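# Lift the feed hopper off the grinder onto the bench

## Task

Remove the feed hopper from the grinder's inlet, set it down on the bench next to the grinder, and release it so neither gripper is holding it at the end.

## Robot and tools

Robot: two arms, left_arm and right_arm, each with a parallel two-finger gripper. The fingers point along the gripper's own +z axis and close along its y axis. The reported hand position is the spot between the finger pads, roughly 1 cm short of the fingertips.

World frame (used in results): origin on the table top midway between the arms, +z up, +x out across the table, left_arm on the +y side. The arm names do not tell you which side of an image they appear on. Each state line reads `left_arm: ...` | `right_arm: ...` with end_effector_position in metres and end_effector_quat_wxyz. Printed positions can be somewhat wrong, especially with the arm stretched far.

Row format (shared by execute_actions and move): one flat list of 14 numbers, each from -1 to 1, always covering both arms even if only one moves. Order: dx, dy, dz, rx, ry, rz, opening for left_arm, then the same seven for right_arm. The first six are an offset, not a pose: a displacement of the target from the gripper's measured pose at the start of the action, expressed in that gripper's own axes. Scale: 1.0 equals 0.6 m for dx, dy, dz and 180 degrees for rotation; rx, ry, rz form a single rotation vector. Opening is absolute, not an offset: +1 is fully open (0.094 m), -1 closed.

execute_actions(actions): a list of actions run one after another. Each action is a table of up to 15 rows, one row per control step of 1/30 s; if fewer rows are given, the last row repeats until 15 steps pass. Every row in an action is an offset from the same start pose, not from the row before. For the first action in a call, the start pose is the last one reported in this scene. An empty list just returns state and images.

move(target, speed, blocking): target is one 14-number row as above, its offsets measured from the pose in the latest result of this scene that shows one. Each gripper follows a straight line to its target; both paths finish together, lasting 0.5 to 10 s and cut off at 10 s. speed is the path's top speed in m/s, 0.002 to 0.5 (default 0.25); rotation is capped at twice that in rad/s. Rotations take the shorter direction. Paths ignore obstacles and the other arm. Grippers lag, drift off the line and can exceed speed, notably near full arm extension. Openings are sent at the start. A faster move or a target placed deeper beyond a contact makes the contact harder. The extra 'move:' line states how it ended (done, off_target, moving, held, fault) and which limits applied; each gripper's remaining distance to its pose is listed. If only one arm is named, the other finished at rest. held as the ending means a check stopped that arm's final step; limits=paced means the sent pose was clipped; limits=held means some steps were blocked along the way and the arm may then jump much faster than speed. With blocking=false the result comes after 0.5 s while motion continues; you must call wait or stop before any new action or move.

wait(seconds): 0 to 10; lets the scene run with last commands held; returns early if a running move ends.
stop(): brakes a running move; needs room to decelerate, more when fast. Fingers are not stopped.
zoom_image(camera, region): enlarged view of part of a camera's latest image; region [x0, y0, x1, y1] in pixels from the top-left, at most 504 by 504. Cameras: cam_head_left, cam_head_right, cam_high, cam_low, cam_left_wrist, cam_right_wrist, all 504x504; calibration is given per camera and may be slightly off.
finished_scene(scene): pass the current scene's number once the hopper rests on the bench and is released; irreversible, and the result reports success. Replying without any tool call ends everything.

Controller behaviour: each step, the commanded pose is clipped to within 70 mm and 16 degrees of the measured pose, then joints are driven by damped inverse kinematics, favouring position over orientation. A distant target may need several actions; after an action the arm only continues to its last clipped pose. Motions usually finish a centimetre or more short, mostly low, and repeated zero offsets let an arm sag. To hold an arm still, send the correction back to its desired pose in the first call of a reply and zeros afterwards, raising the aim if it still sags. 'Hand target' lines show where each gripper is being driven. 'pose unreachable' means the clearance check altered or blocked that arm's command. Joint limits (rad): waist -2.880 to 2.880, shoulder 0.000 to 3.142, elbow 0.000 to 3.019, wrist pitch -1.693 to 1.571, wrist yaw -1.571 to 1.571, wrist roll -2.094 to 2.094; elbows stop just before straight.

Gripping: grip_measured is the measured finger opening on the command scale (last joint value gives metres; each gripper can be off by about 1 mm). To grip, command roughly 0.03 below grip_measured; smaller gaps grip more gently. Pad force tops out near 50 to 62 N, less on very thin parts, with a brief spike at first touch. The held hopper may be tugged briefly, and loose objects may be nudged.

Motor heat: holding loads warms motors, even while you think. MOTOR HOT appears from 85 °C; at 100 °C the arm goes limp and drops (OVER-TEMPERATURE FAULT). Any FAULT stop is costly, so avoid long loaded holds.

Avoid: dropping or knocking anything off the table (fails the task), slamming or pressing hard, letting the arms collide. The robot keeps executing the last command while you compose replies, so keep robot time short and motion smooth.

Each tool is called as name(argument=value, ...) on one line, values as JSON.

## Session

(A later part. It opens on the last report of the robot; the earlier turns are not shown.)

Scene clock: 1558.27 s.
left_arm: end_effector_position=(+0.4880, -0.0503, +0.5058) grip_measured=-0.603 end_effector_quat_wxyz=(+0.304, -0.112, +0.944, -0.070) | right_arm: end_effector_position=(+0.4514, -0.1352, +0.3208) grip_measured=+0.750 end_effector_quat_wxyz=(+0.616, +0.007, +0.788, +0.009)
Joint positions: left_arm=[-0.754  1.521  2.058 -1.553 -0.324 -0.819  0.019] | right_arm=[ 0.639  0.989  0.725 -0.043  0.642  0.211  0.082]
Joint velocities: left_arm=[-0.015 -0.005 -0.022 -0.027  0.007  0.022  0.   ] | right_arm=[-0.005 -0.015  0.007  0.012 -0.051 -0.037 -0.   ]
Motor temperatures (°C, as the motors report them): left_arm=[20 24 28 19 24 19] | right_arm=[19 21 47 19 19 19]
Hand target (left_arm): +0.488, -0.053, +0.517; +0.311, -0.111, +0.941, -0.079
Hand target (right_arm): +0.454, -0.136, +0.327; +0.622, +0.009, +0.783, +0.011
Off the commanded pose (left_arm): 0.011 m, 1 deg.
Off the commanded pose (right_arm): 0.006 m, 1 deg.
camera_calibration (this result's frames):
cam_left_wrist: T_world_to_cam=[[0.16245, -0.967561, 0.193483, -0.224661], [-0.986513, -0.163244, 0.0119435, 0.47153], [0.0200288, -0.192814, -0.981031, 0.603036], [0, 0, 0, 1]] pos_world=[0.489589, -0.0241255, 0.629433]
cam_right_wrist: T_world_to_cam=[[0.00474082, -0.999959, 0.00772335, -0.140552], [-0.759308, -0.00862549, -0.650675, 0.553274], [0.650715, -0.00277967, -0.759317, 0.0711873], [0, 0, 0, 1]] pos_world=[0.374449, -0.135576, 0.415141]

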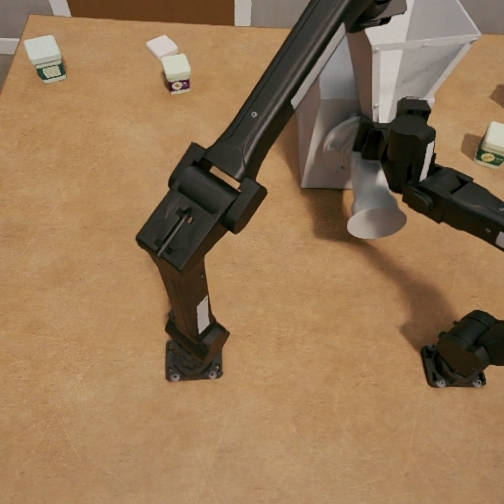

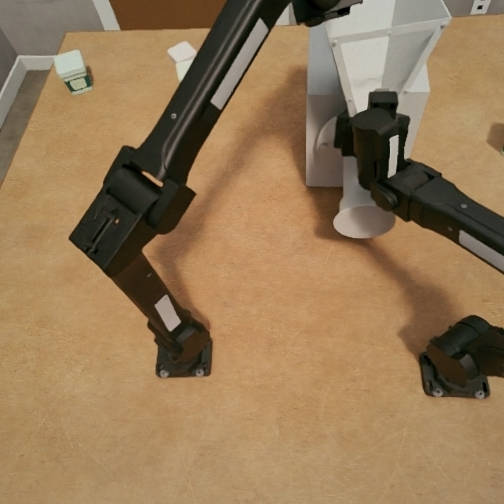

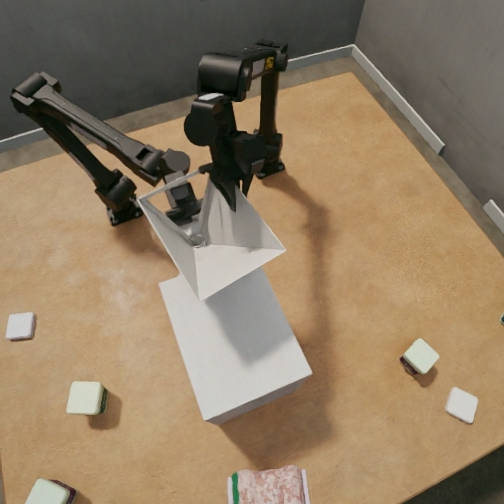

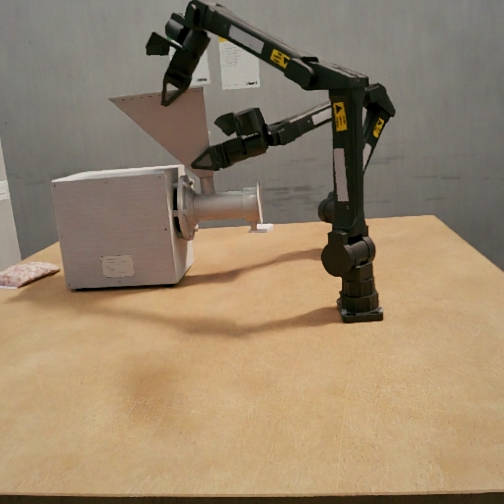

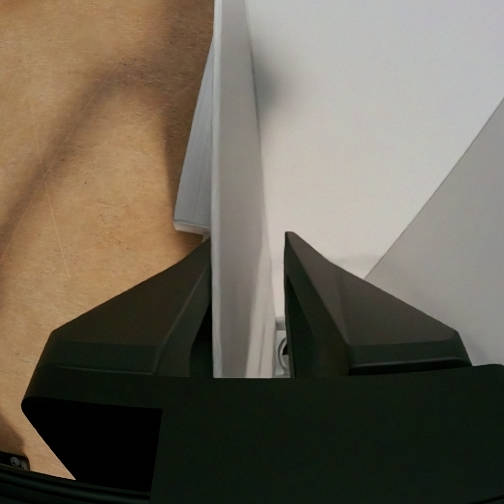

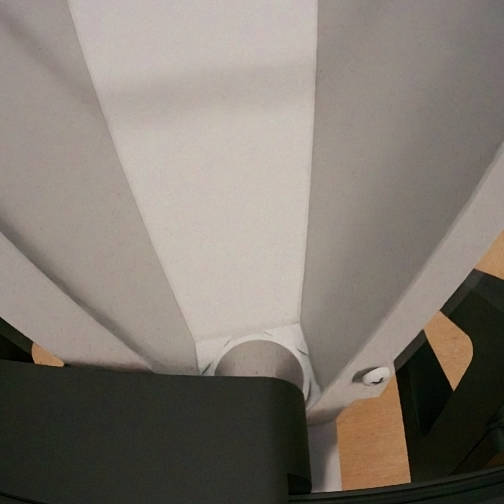

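execute_actions(actions=[])

Scene clock: 1587.73 s.
left_arm: end_effector_position=(+0.4880, -0.0503, +0.5058) grip_measured=-0.603 end_effector_quat_wxyz=(+0.304, -0.112, +0.944, -0.070) | right_arm: end_effector_position=(+0.4514, -0.1351, +0.3209) grip_measured=+0.750 end_effector_quat_wxyz=(+0.616, +0.007, +0.788, +0.009)
Joint positions: left_arm=[-0.754  1.521  2.058 -1.553 -0.324 -0.819  0.019] | right_arm=[ 0.639  0.989  0.725 -0.042  0.642  0.211  0.082]
Joint velocities: left_arm=[ 0.005 -0.005 -0.012  0.007 -0.066 -0.051 -0.   ] | right_arm=[-0.015 -0.005  0.002 -0.007 -0.022 -0.007 -0.   ]
Motor temperatures (°C, as the motors report them): left_arm=[20 24 29 19 22 19] | right_arm=[19 21 44 19 19 19]
Hand target (left_arm): +0.488, -0.053, +0.517; +0.311, -0.111, +0.941, -0.079
Hand target (right_arm): +0.454, -0.136, +0.326; +0.622, +0.008, +0.783, +0.011
Off the commanded pose (left_arm): 0.011 m, 1 deg.
Off the commanded pose (right_arm): 0.006 m, 1 deg.
camera_calibration (this result's frames):
cam_left_wrist: T_world_to_cam=[[0.16245, -0.967561, 0.193483, -0.224661], [-0.986513, -0.163244, 0.0119435, 0.47153], [0.0200288, -0.192814, -0.981031, 0.603036], [0, 0, 0, 1]] pos_world=[0.489589, -0.0241255, 0.629433]
cam_right_wrist: T_world_to_cam=[[0.00473634, -0.999962, 0.00725242, -0.14037], [-0.758918, -0.00831709, -0.651133, 0.553417], [0.651169, -0.00242, -0.758929, 0.0709985], [0, 0, 0, 1]] pos_world=[0.374431, -0.13559, 0.415249]

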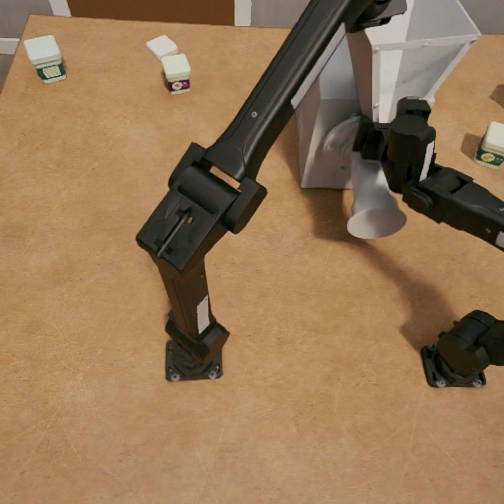

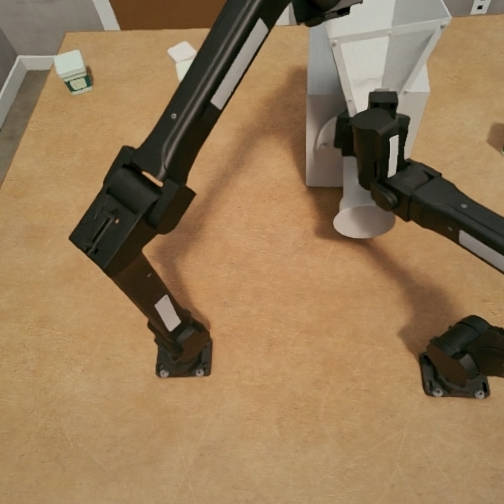

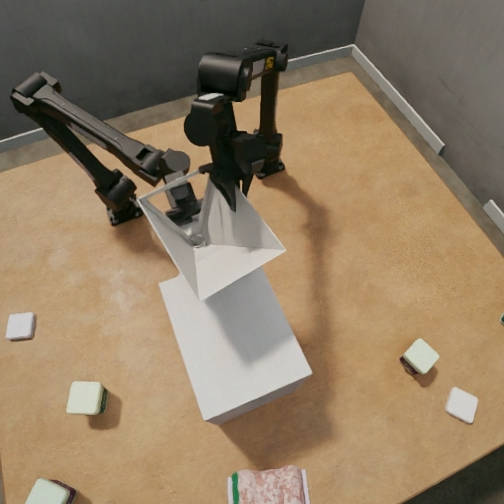

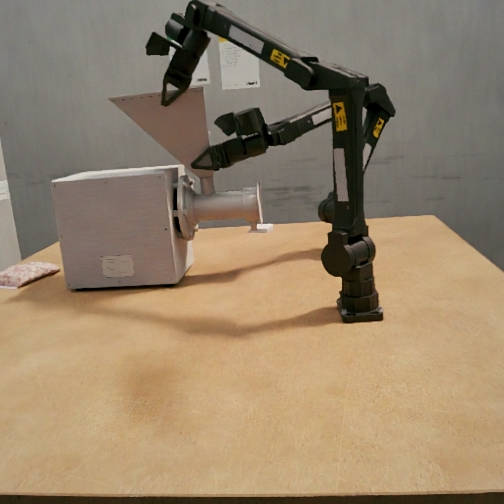

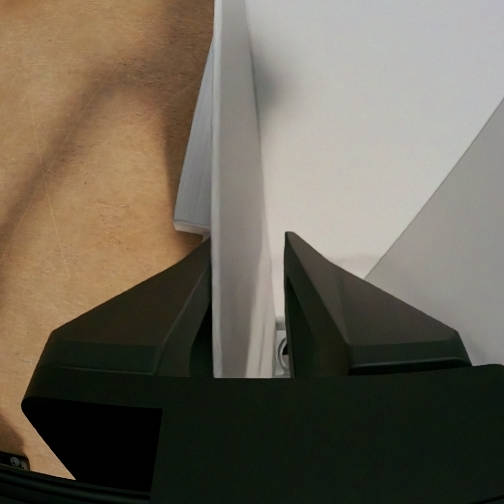

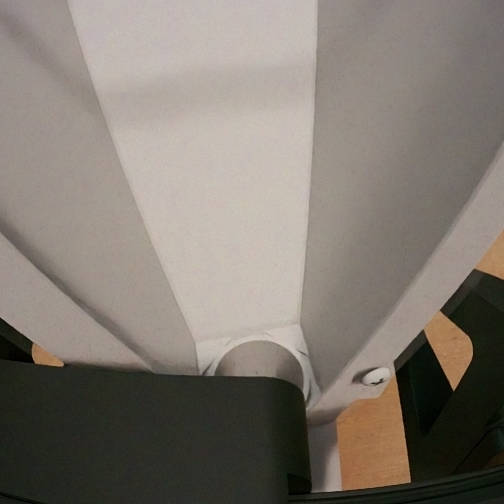

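zoom_image(camera="cam_right_wrist", region=[150, 250, 504, 504])

zoom_image(camera="cam_low", region=[90, 60, 310, 260])

zoom_image(camera="cam_high", region=[110, 130, 320, 340])

Region (150, 250, 504, 504) of cam_right_wrist's 504x504 image, scaled by 1.424, with more detail than that image has; it fills the top 362 rows of this view, and the rest is white.

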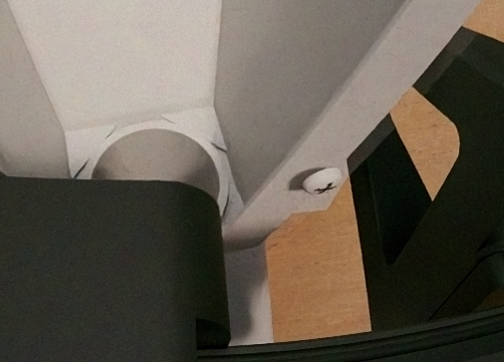

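Region (90, 60, 310, 260) of cam_low's 504x504 image, scaled by 2.291, with more detail than that image has; it fills the top 458 rows of this view, and the rest is white.

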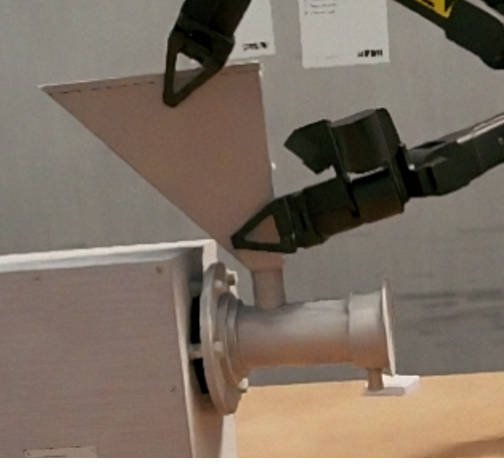

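Region (110, 130, 320, 340) of cam_high's 504x504 image, scaled by 2.400, with more detail than that image has.

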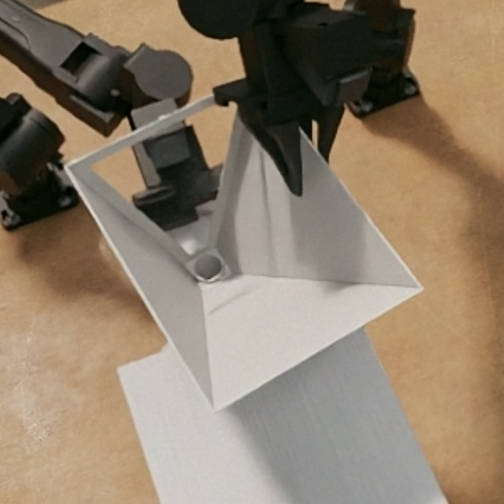

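move(target=[0, 0, 0, 0, 0, 0, -0.603, 0.004, 0, -0.154, 0, 0, 0, 0.75], speed=0.1)

Scene clock: 1709.00 s.
left_arm: end_effector_position=(+0.4880, -0.0502, +0.5032) grip_measured=-0.603 end_effector_quat_wxyz=(+0.302, -0.111, +0.944, -0.068) | right_arm: end_effector_position=(+0.3622, -0.1362, +0.3423) grip_measured=+0.750 end_effector_quat_wxyz=(+0.619, +0.006, +0.786, +0.006)
Joint positions: left_arm=[-0.754  1.521  2.052 -1.553 -0.324 -0.819  0.019] | right_arm=[ 0.866  0.766  0.68  -0.282  0.861  0.302  0.082]
Joint velocities: left_arm=[-0.015 -0.005  0.002 -0.007 -0.022  0.037 -0.001] | right_arm=[-0.005 -0.015 -0.007 -0.022  0.037 -0.095 -0.001]
Motor temperatures (°C, as the motors report them): left_arm=[20 24 30 19 20 19] | right_arm=[19 21 42 19 19 19]
Hand target (left_arm): +0.488, -0.050, +0.506; +0.304, -0.112, +0.944, -0.070
Hand target (right_arm): +0.361, -0.135, +0.341; +0.617, +0.007, +0.787, +0.008
Off the commanded pose (left_arm): 0.003 m, 0 deg.
Off the commanded pose (right_arm): 0.002 m, 1 deg.
move: done
camera_calibration (this result's frames):
cam_left_wrist: T_world_to_cam=[[0.163304, -0.968247, 0.189289, -0.222468], [-0.986452, -0.163294, 0.0157599, 0.469578], [0.0156501, -0.189298, -0.981795, 0.603198], [0, 0, 0, 1]] pos_world=[0.490106, -0.0245412, 0.626927]
cam_right_wrist: T_world_to_cam=[[0.00255001, -0.999896, 0.0141617, -0.142745], [-0.754164, -0.0112227, -0.65659, 0.499356], [0.656681, -0.00900596, -0.754115, 0.140827], [0, 0, 0, 1]] pos_world=[0.284482, -0.135858, 0.436094]

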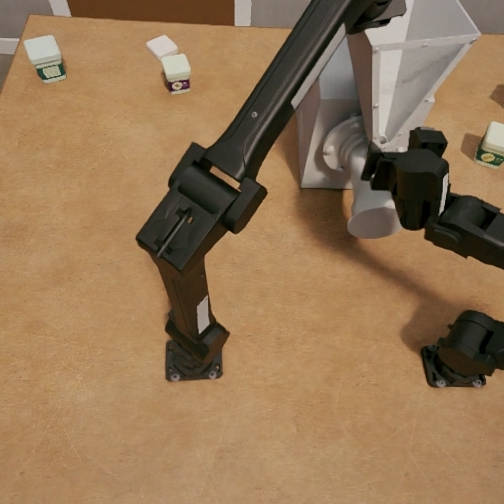

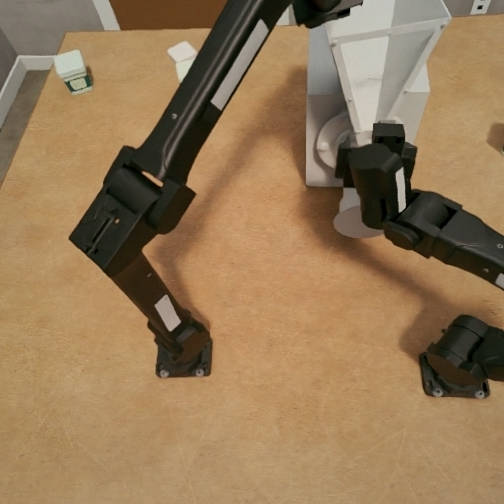

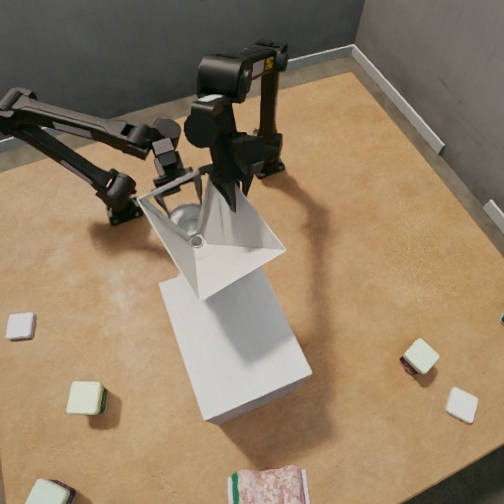

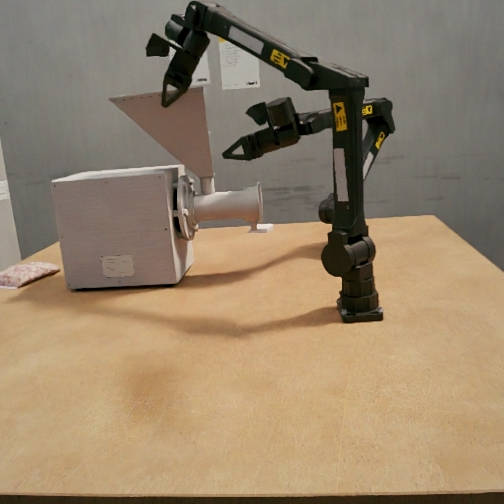

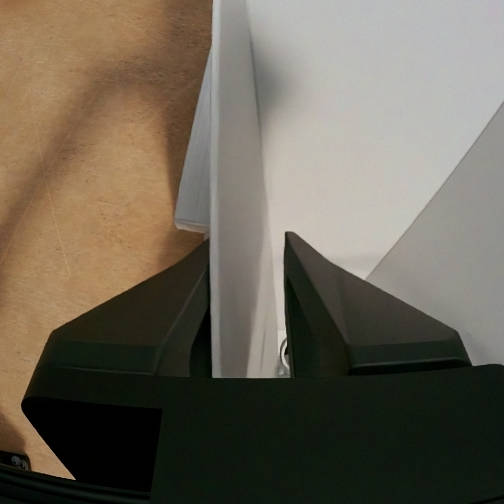

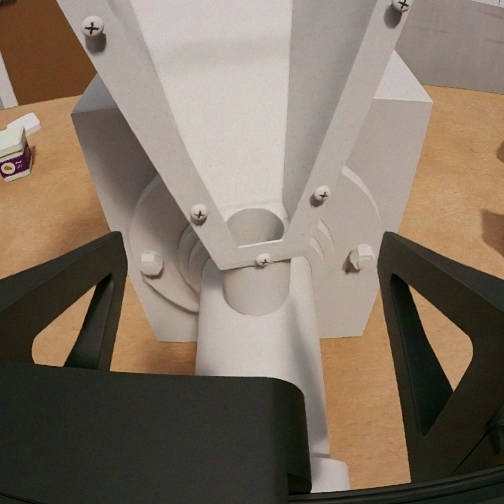

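zoom_image(camera="cam_right_wrist", region=[120, 150, 400, 350])

Region (120, 150, 400, 350) of cam_right_wrist's 504x504 image, scaled by 1.800, with more detail than that image has; it fills the top 360 rows of this view, and the rest is white.

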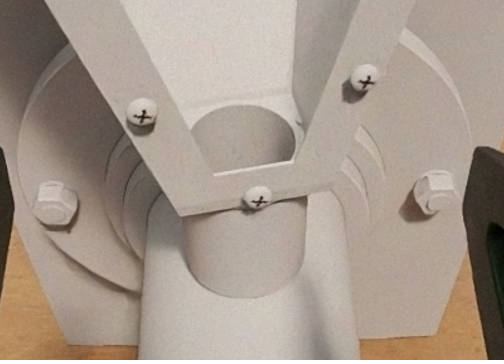

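move(target=[0, 0, 0, 0, 0, 0, -0.603, -0.4277, -0.1573, -0.0728, -0.0406, 0.2013, 0.0642, 0.0], speed=0.15)

Scene clock: 1769.07 s.
left_arm: end_effector_position=(+0.4880, -0.0502, +0.5015) grip_measured=-0.603 end_effector_quat_wxyz=(+0.300, -0.111, +0.945, -0.067) | right_arm: end_effector_position=(+0.3770, -0.2392, +0.5827) grip_measured=+0.002 end_effector_quat_wxyz=(+0.323, +0.047, +0.937, +0.124)
Joint positions: left_arm=[-0.754  1.521  2.048 -1.553 -0.324 -0.819  0.019] | right_arm=[ 0.203  1.116  1.898 -1.647 -0.053  0.354  0.047]
Joint velocities: left_arm=[ 0.005 -0.005 -0.002  0.027 -0.007  0.007  0.001] | right_arm=[-0.005 -0.015 -0.002 -0.012  0.022  0.007  0.   ]
Motor temperatures (°C, as the motors report them): left_arm=[20 24 29 19 20 19] | right_arm=[19 21 42 19 19 19]
Hand target (left_arm): +0.488, -0.050, +0.503; +0.302, -0.111, +0.944, -0.068
Hand target (right_arm): +0.376, -0.242, +0.598; +0.337, +0.045, +0.932, +0.126
Off the commanded pose (left_arm): 0.002 m, 0 deg.
Off the commanded pose (right_arm): 0.018 m, 2 deg.
move: off_target (right_arm)
camera_calibration (this result's frames):
cam_left_wrist: T_world_to_cam=[[0.163863, -0.968695, 0.186489, -0.221005], [-0.986401, -0.163334, 0.0183039, 0.468278], [0.0127291, -0.186952, -0.982287, 0.603297], [0, 0, 0, 1]] pos_world=[0.490445, -0.0248134, 0.625254]
cam_right_wrist: T_world_to_cam=[[0.0151831, -0.970248, -0.241638, -0.0977443], [-0.998754, -0.00322598, -0.0498027, 0.407728], [0.0475415, 0.242093, -0.969088, 0.726377], [0, 0, 0, 1]] pos_world=[0.374171, -0.269372, 0.70061]

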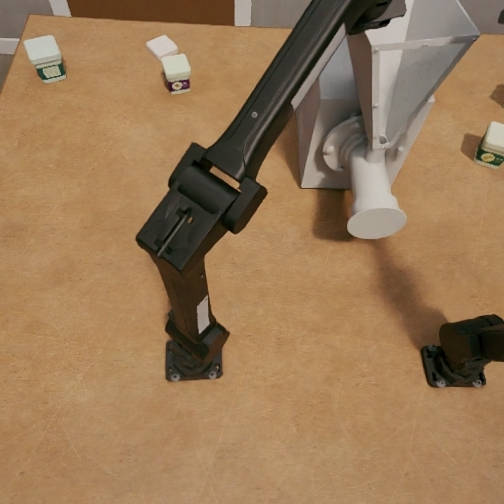

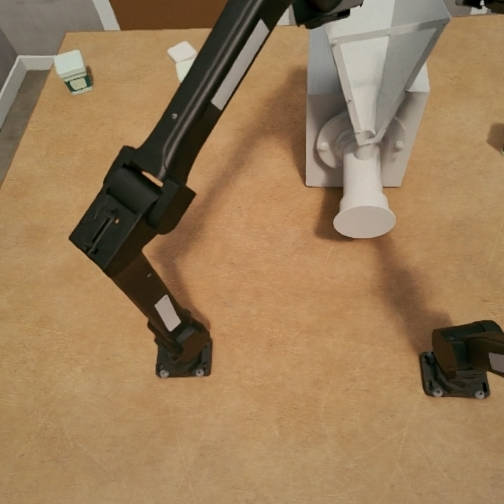

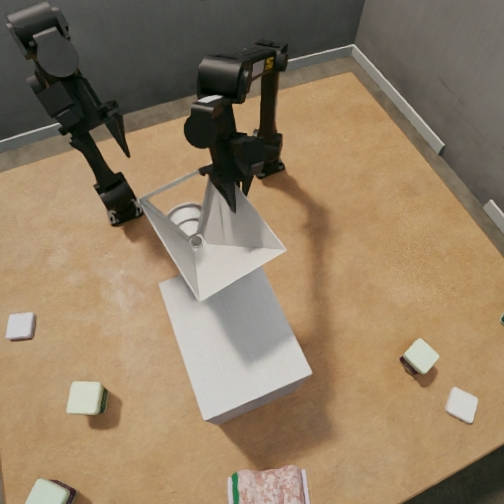

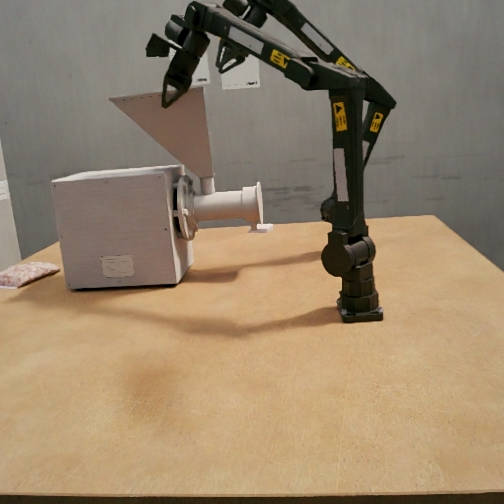

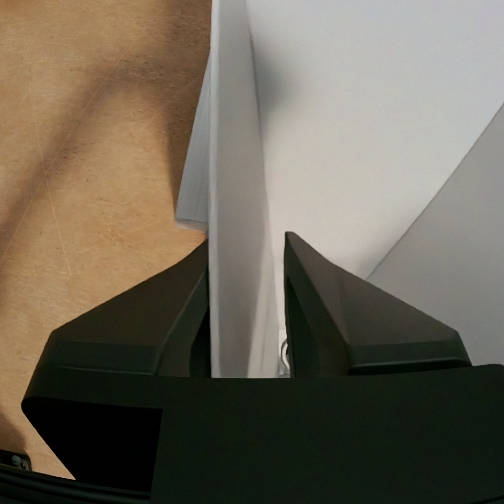

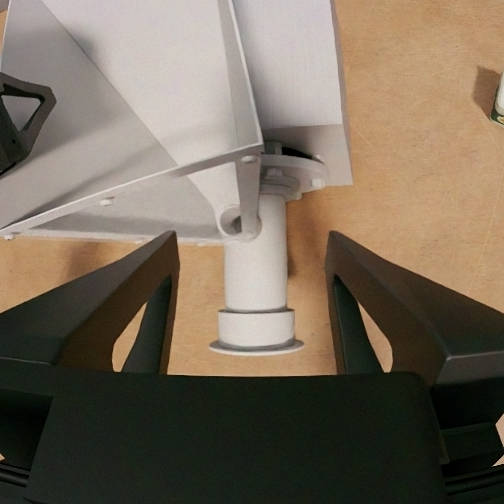

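move(target=[-0.0098, -0.0075, 0.0045, 0.0484, -0.0472, 0.0301, -0.603, -0.0772, -0.006, 0.1057, 0.002, -0.038, -0.005, 0.0], speed=0.05)

Scene clock: 1864.47 s.
left_arm: end_effector_position=(+0.4904, -0.0521, +0.5118) grip_measured=-0.603 end_effector_quat_wxyz=(+0.382, -0.059, +0.914, -0.123) | right_arm: end_effector_position=(+0.4464, -0.2349, +0.5631) grip_measured=+0.002 end_effector_quat_wxyz=(+0.376, +0.046, +0.918, +0.119)
Joint positions: left_arm=[-0.749  1.379  1.829 -1.242 -0.307 -0.674  0.019] | right_arm=[ 0.184  1.155  1.795 -1.4   -0.03   0.328  0.047]
Joint velocities: left_arm=[-0.015 -0.024  0.012 -0.012 -0.066  0.037 -0.   ] | right_arm=[ 0.005  0.005  0.002  0.007 -0.022 -0.081  0.   ]
Motor temperatures (°C, as the motors report them): left_arm=[20 24 28 19 20 19] | right_arm=[19 21 42 19 19 19]
Hand target (left_arm): +0.495, -0.054, +0.503; +0.379, -0.048, +0.917, -0.117
Hand target (right_arm): +0.453, -0.239, +0.562; +0.380, +0.048, +0.917, +0.115
Off the commanded pose (left_arm): 0.010 m, 2 deg.
Off the commanded pose (right_arm): 0.007 m, 1 deg.
move: done
camera_calibration (this result's frames):
cam_left_wrist: T_world_to_cam=[[0.00951958, -0.964915, 0.262388, -0.188129], [-0.984824, -0.0545222, -0.164772, 0.56882], [0.173297, -0.256837, -0.950791, 0.514566], [0, 0, 0, 1]] pos_world=[0.472806, -0.0183556, 0.632333]
cam_right_wrist: T_world_to_cam=[[0.02537, -0.972843, -0.23007, -0.111102], [-0.986908, 0.0122947, -0.160815, 0.536985], [0.159276, 0.231138, -0.959795, 0.645386], [0, 0, 0, 1]] pos_world=[0.429978, -0.26386, 0.680232]

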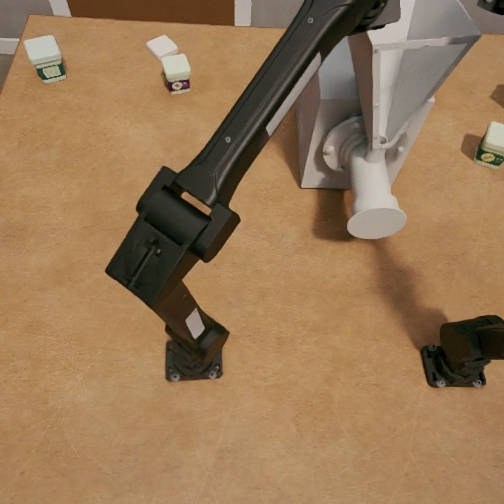

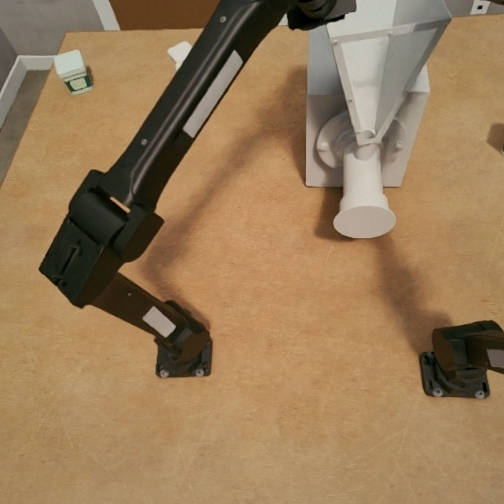

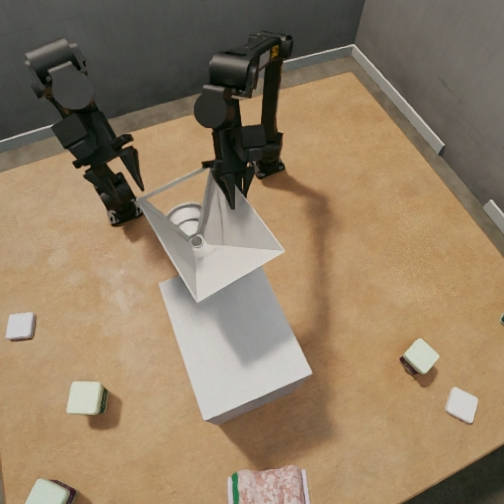

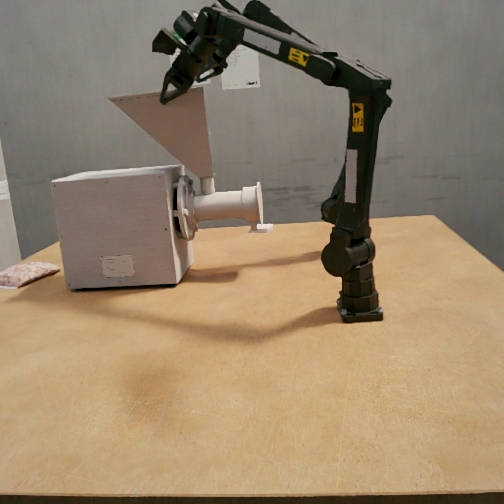

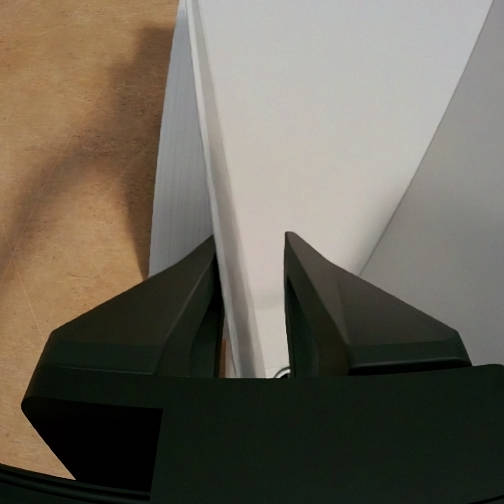

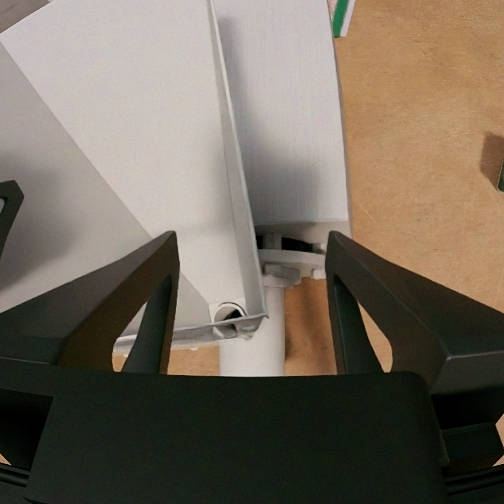

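move(target=[0, 0, 0, 0, 0, 0, -1.0, 0, 0, 0, 0, 0, 0, 0.0], speed=0.02)

Scene clock: 1879.47 s.
left_arm: end_effector_position=(+0.4925, -0.0534, +0.5132) grip_measured=-0.971 end_effector_quat_wxyz=(+0.382, -0.077, +0.911, -0.135) | right_arm: end_effector_position=(+0.4464, -0.2349, +0.5631) grip_measured=+0.002 end_effector_quat_wxyz=(+0.376, +0.046, +0.918, +0.119)
Joint positions: left_arm=[-0.747  1.379  1.827 -1.228 -0.303 -0.711  0.001] | right_arm=[ 0.184  1.155  1.795 -1.4   -0.03   0.328  0.047]
Joint velocities: left_arm=[-0.005 -0.005 -0.012 -0.012 -0.007 -0.037 -0.001] | right_arm=[-0.005  0.015  0.002  0.002 -0.066 -0.037 -0.   ]
Motor temperatures (°C, as the motors report them): left_arm=[20 24 28 19 20 19] | right_arm=[19 21 41 19 19 19]
Hand target (left_arm): +0.490, -0.052, +0.512; +0.382, -0.059, +0.914, -0.123
Hand target (right_arm): +0.446, -0.235, +0.563; +0.376, +0.046, +0.918, +0.119
Off the commanded pose (left_arm): 0.003 m, 3 deg.
Off the commanded pose (right_arm): 0.000 m, 0 deg.
move: off_target (left_arm)
camera_calibration (this result's frames):
cam_left_wrist: T_world_to_cam=[[0.0321827, -0.954027, 0.297989, -0.218645], [-0.983001, -0.0841324, -0.16319, 0.567735], [0.180759, -0.287672, -0.940517, 0.504625], [0, 0, 0, 1]] pos_world=[0.473905, -0.0156616, 0.632411]
cam_right_wrist: T_world_to_cam=[[0.02537, -0.972843, -0.23007, -0.111102], [-0.986908, 0.0122947, -0.160815, 0.536985], [0.159276, 0.231138, -0.959795, 0.645386], [0, 0, 0, 1]] pos_world=[0.429978, -0.26386, 0.680232]

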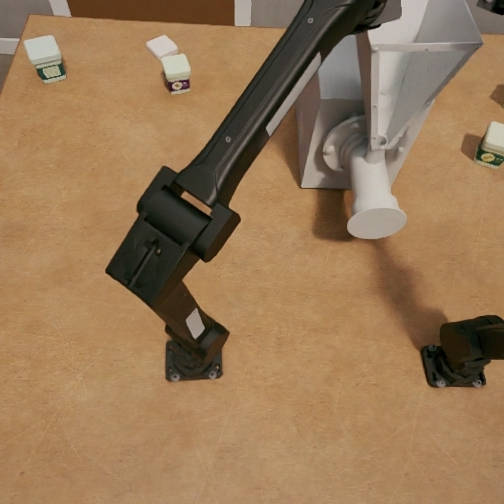

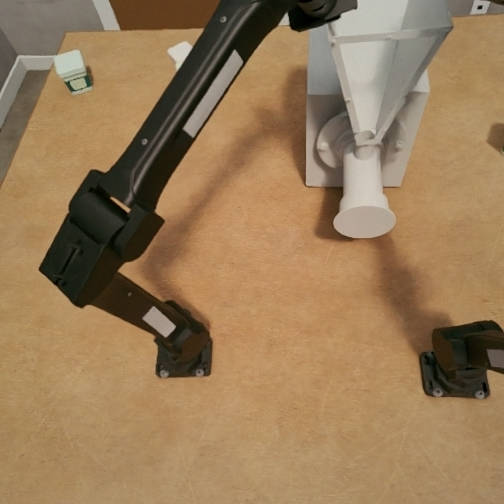

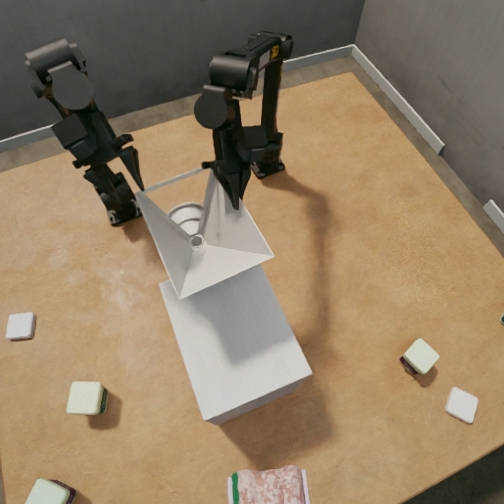

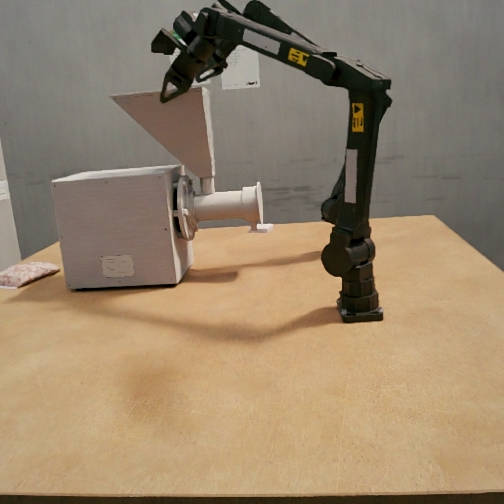

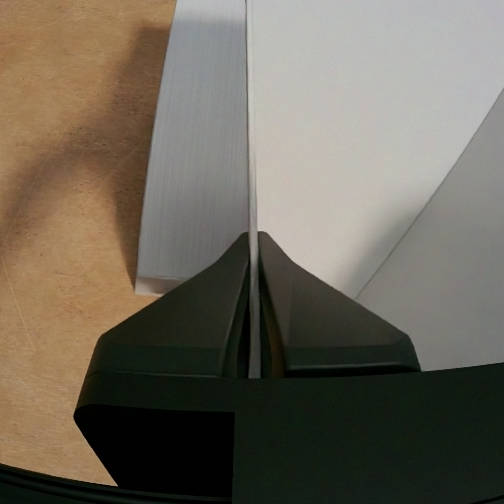

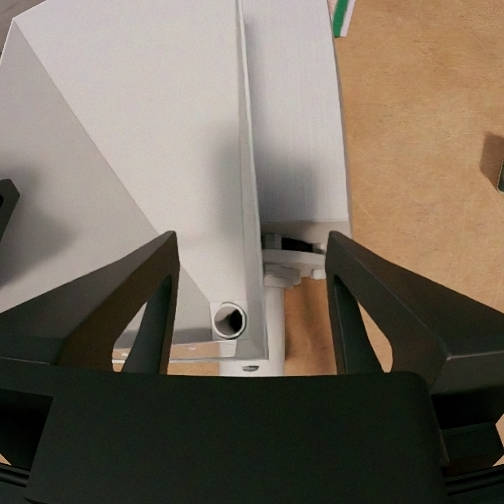

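move(target=[0, 0, 0, 0, 0, 0, -1.0, -0.0117, 0, 0.0967, -0.012, 0, 0.012, 0.0], speed=0.04)

Scene clock: 1903.70 s.
left_arm: end_effector_position=(+0.4925, -0.0535, +0.5132) grip_measured=-0.971 end_effector_quat_wxyz=(+0.381, -0.082, +0.910, -0.137) | right_arm: end_effector_position=(+0.4864, -0.2224, +0.5296) grip_measured=+0.002 end_effector_quat_wxyz=(+0.373, +0.048, +0.916, +0.142)
Joint positions: left_arm=[-0.747  1.379  1.827 -1.228 -0.303 -0.722  0.001] | right_arm=[ 0.173  1.196  1.716 -1.272 -0.079  0.344  0.047]
Joint velocities: left_arm=[-0.015 -0.015 -0.007  0.007  0.022  0.007 -0.001] | right_arm=[ 0.005 -0.015  0.002  0.002 -0.007  0.051 -0.   ]
Motor temperatures (°C, as the motors report them): left_arm=[20 23 28 19 20 19] | right_arm=[19 21 40 19 19 19]
Hand target (left_arm): +0.493, -0.053, +0.513; +0.382, -0.077, +0.911, -0.135
Hand target (right_arm): +0.493, -0.226, +0.528; +0.375, +0.056, +0.914, +0.144
Off the commanded pose (left_arm): 0.000 m, 1 deg.
Off the commanded pose (right_arm): 0.007 m, 1 deg.
move: done
camera_calibration (this result's frames):
cam_left_wrist: T_world_to_cam=[[0.039675, -0.951311, 0.305667, -0.22618], [-0.982731, -0.0924824, -0.160272, 0.565623], [0.180737, -0.29403, -0.938552, 0.503263], [0, 0, 0, 1]] pos_world=[0.473871, -0.0148831, 0.632128]
cam_right_wrist: T_world_to_cam=[[0.038249, -0.960943, -0.274091, -0.0879761], [-0.987596, 0.00544874, -0.156921, 0.567691], [0.152285, 0.276693, -0.948815, 0.611684], [0, 0, 0, 1]] pos_world=[0.470864, -0.256882, 0.645344]

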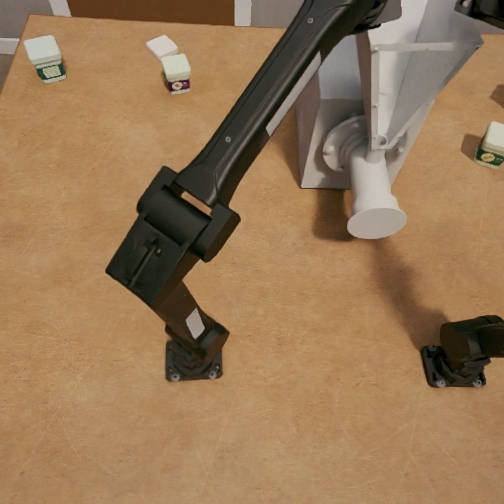

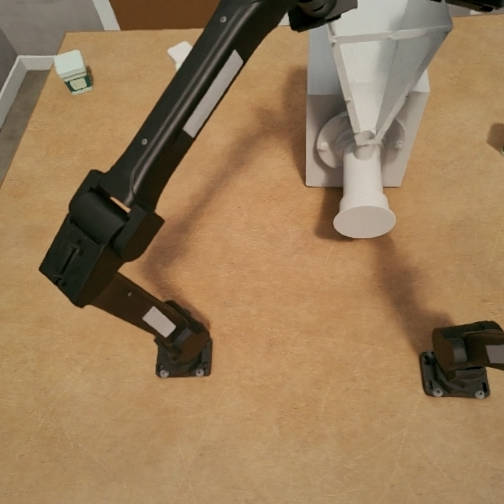

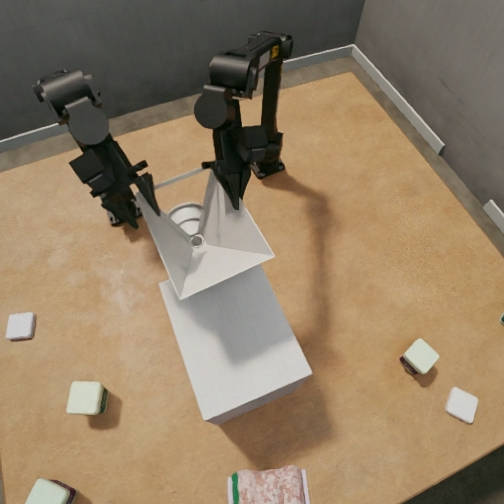

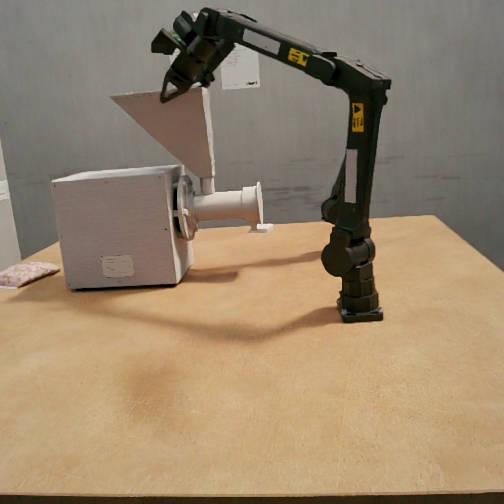

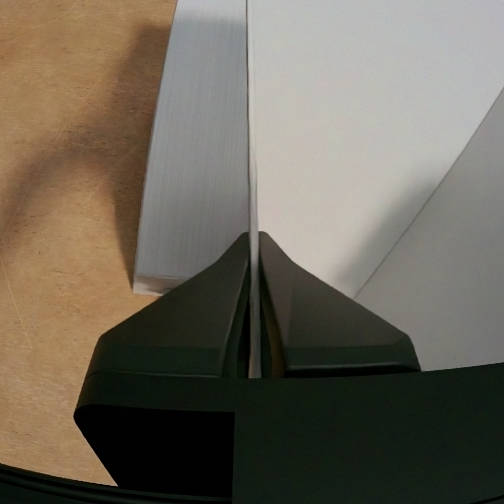

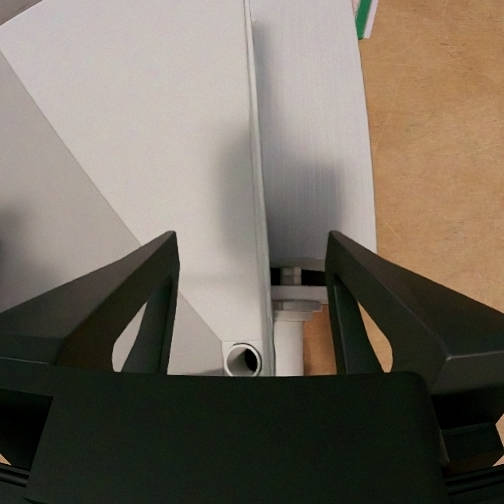

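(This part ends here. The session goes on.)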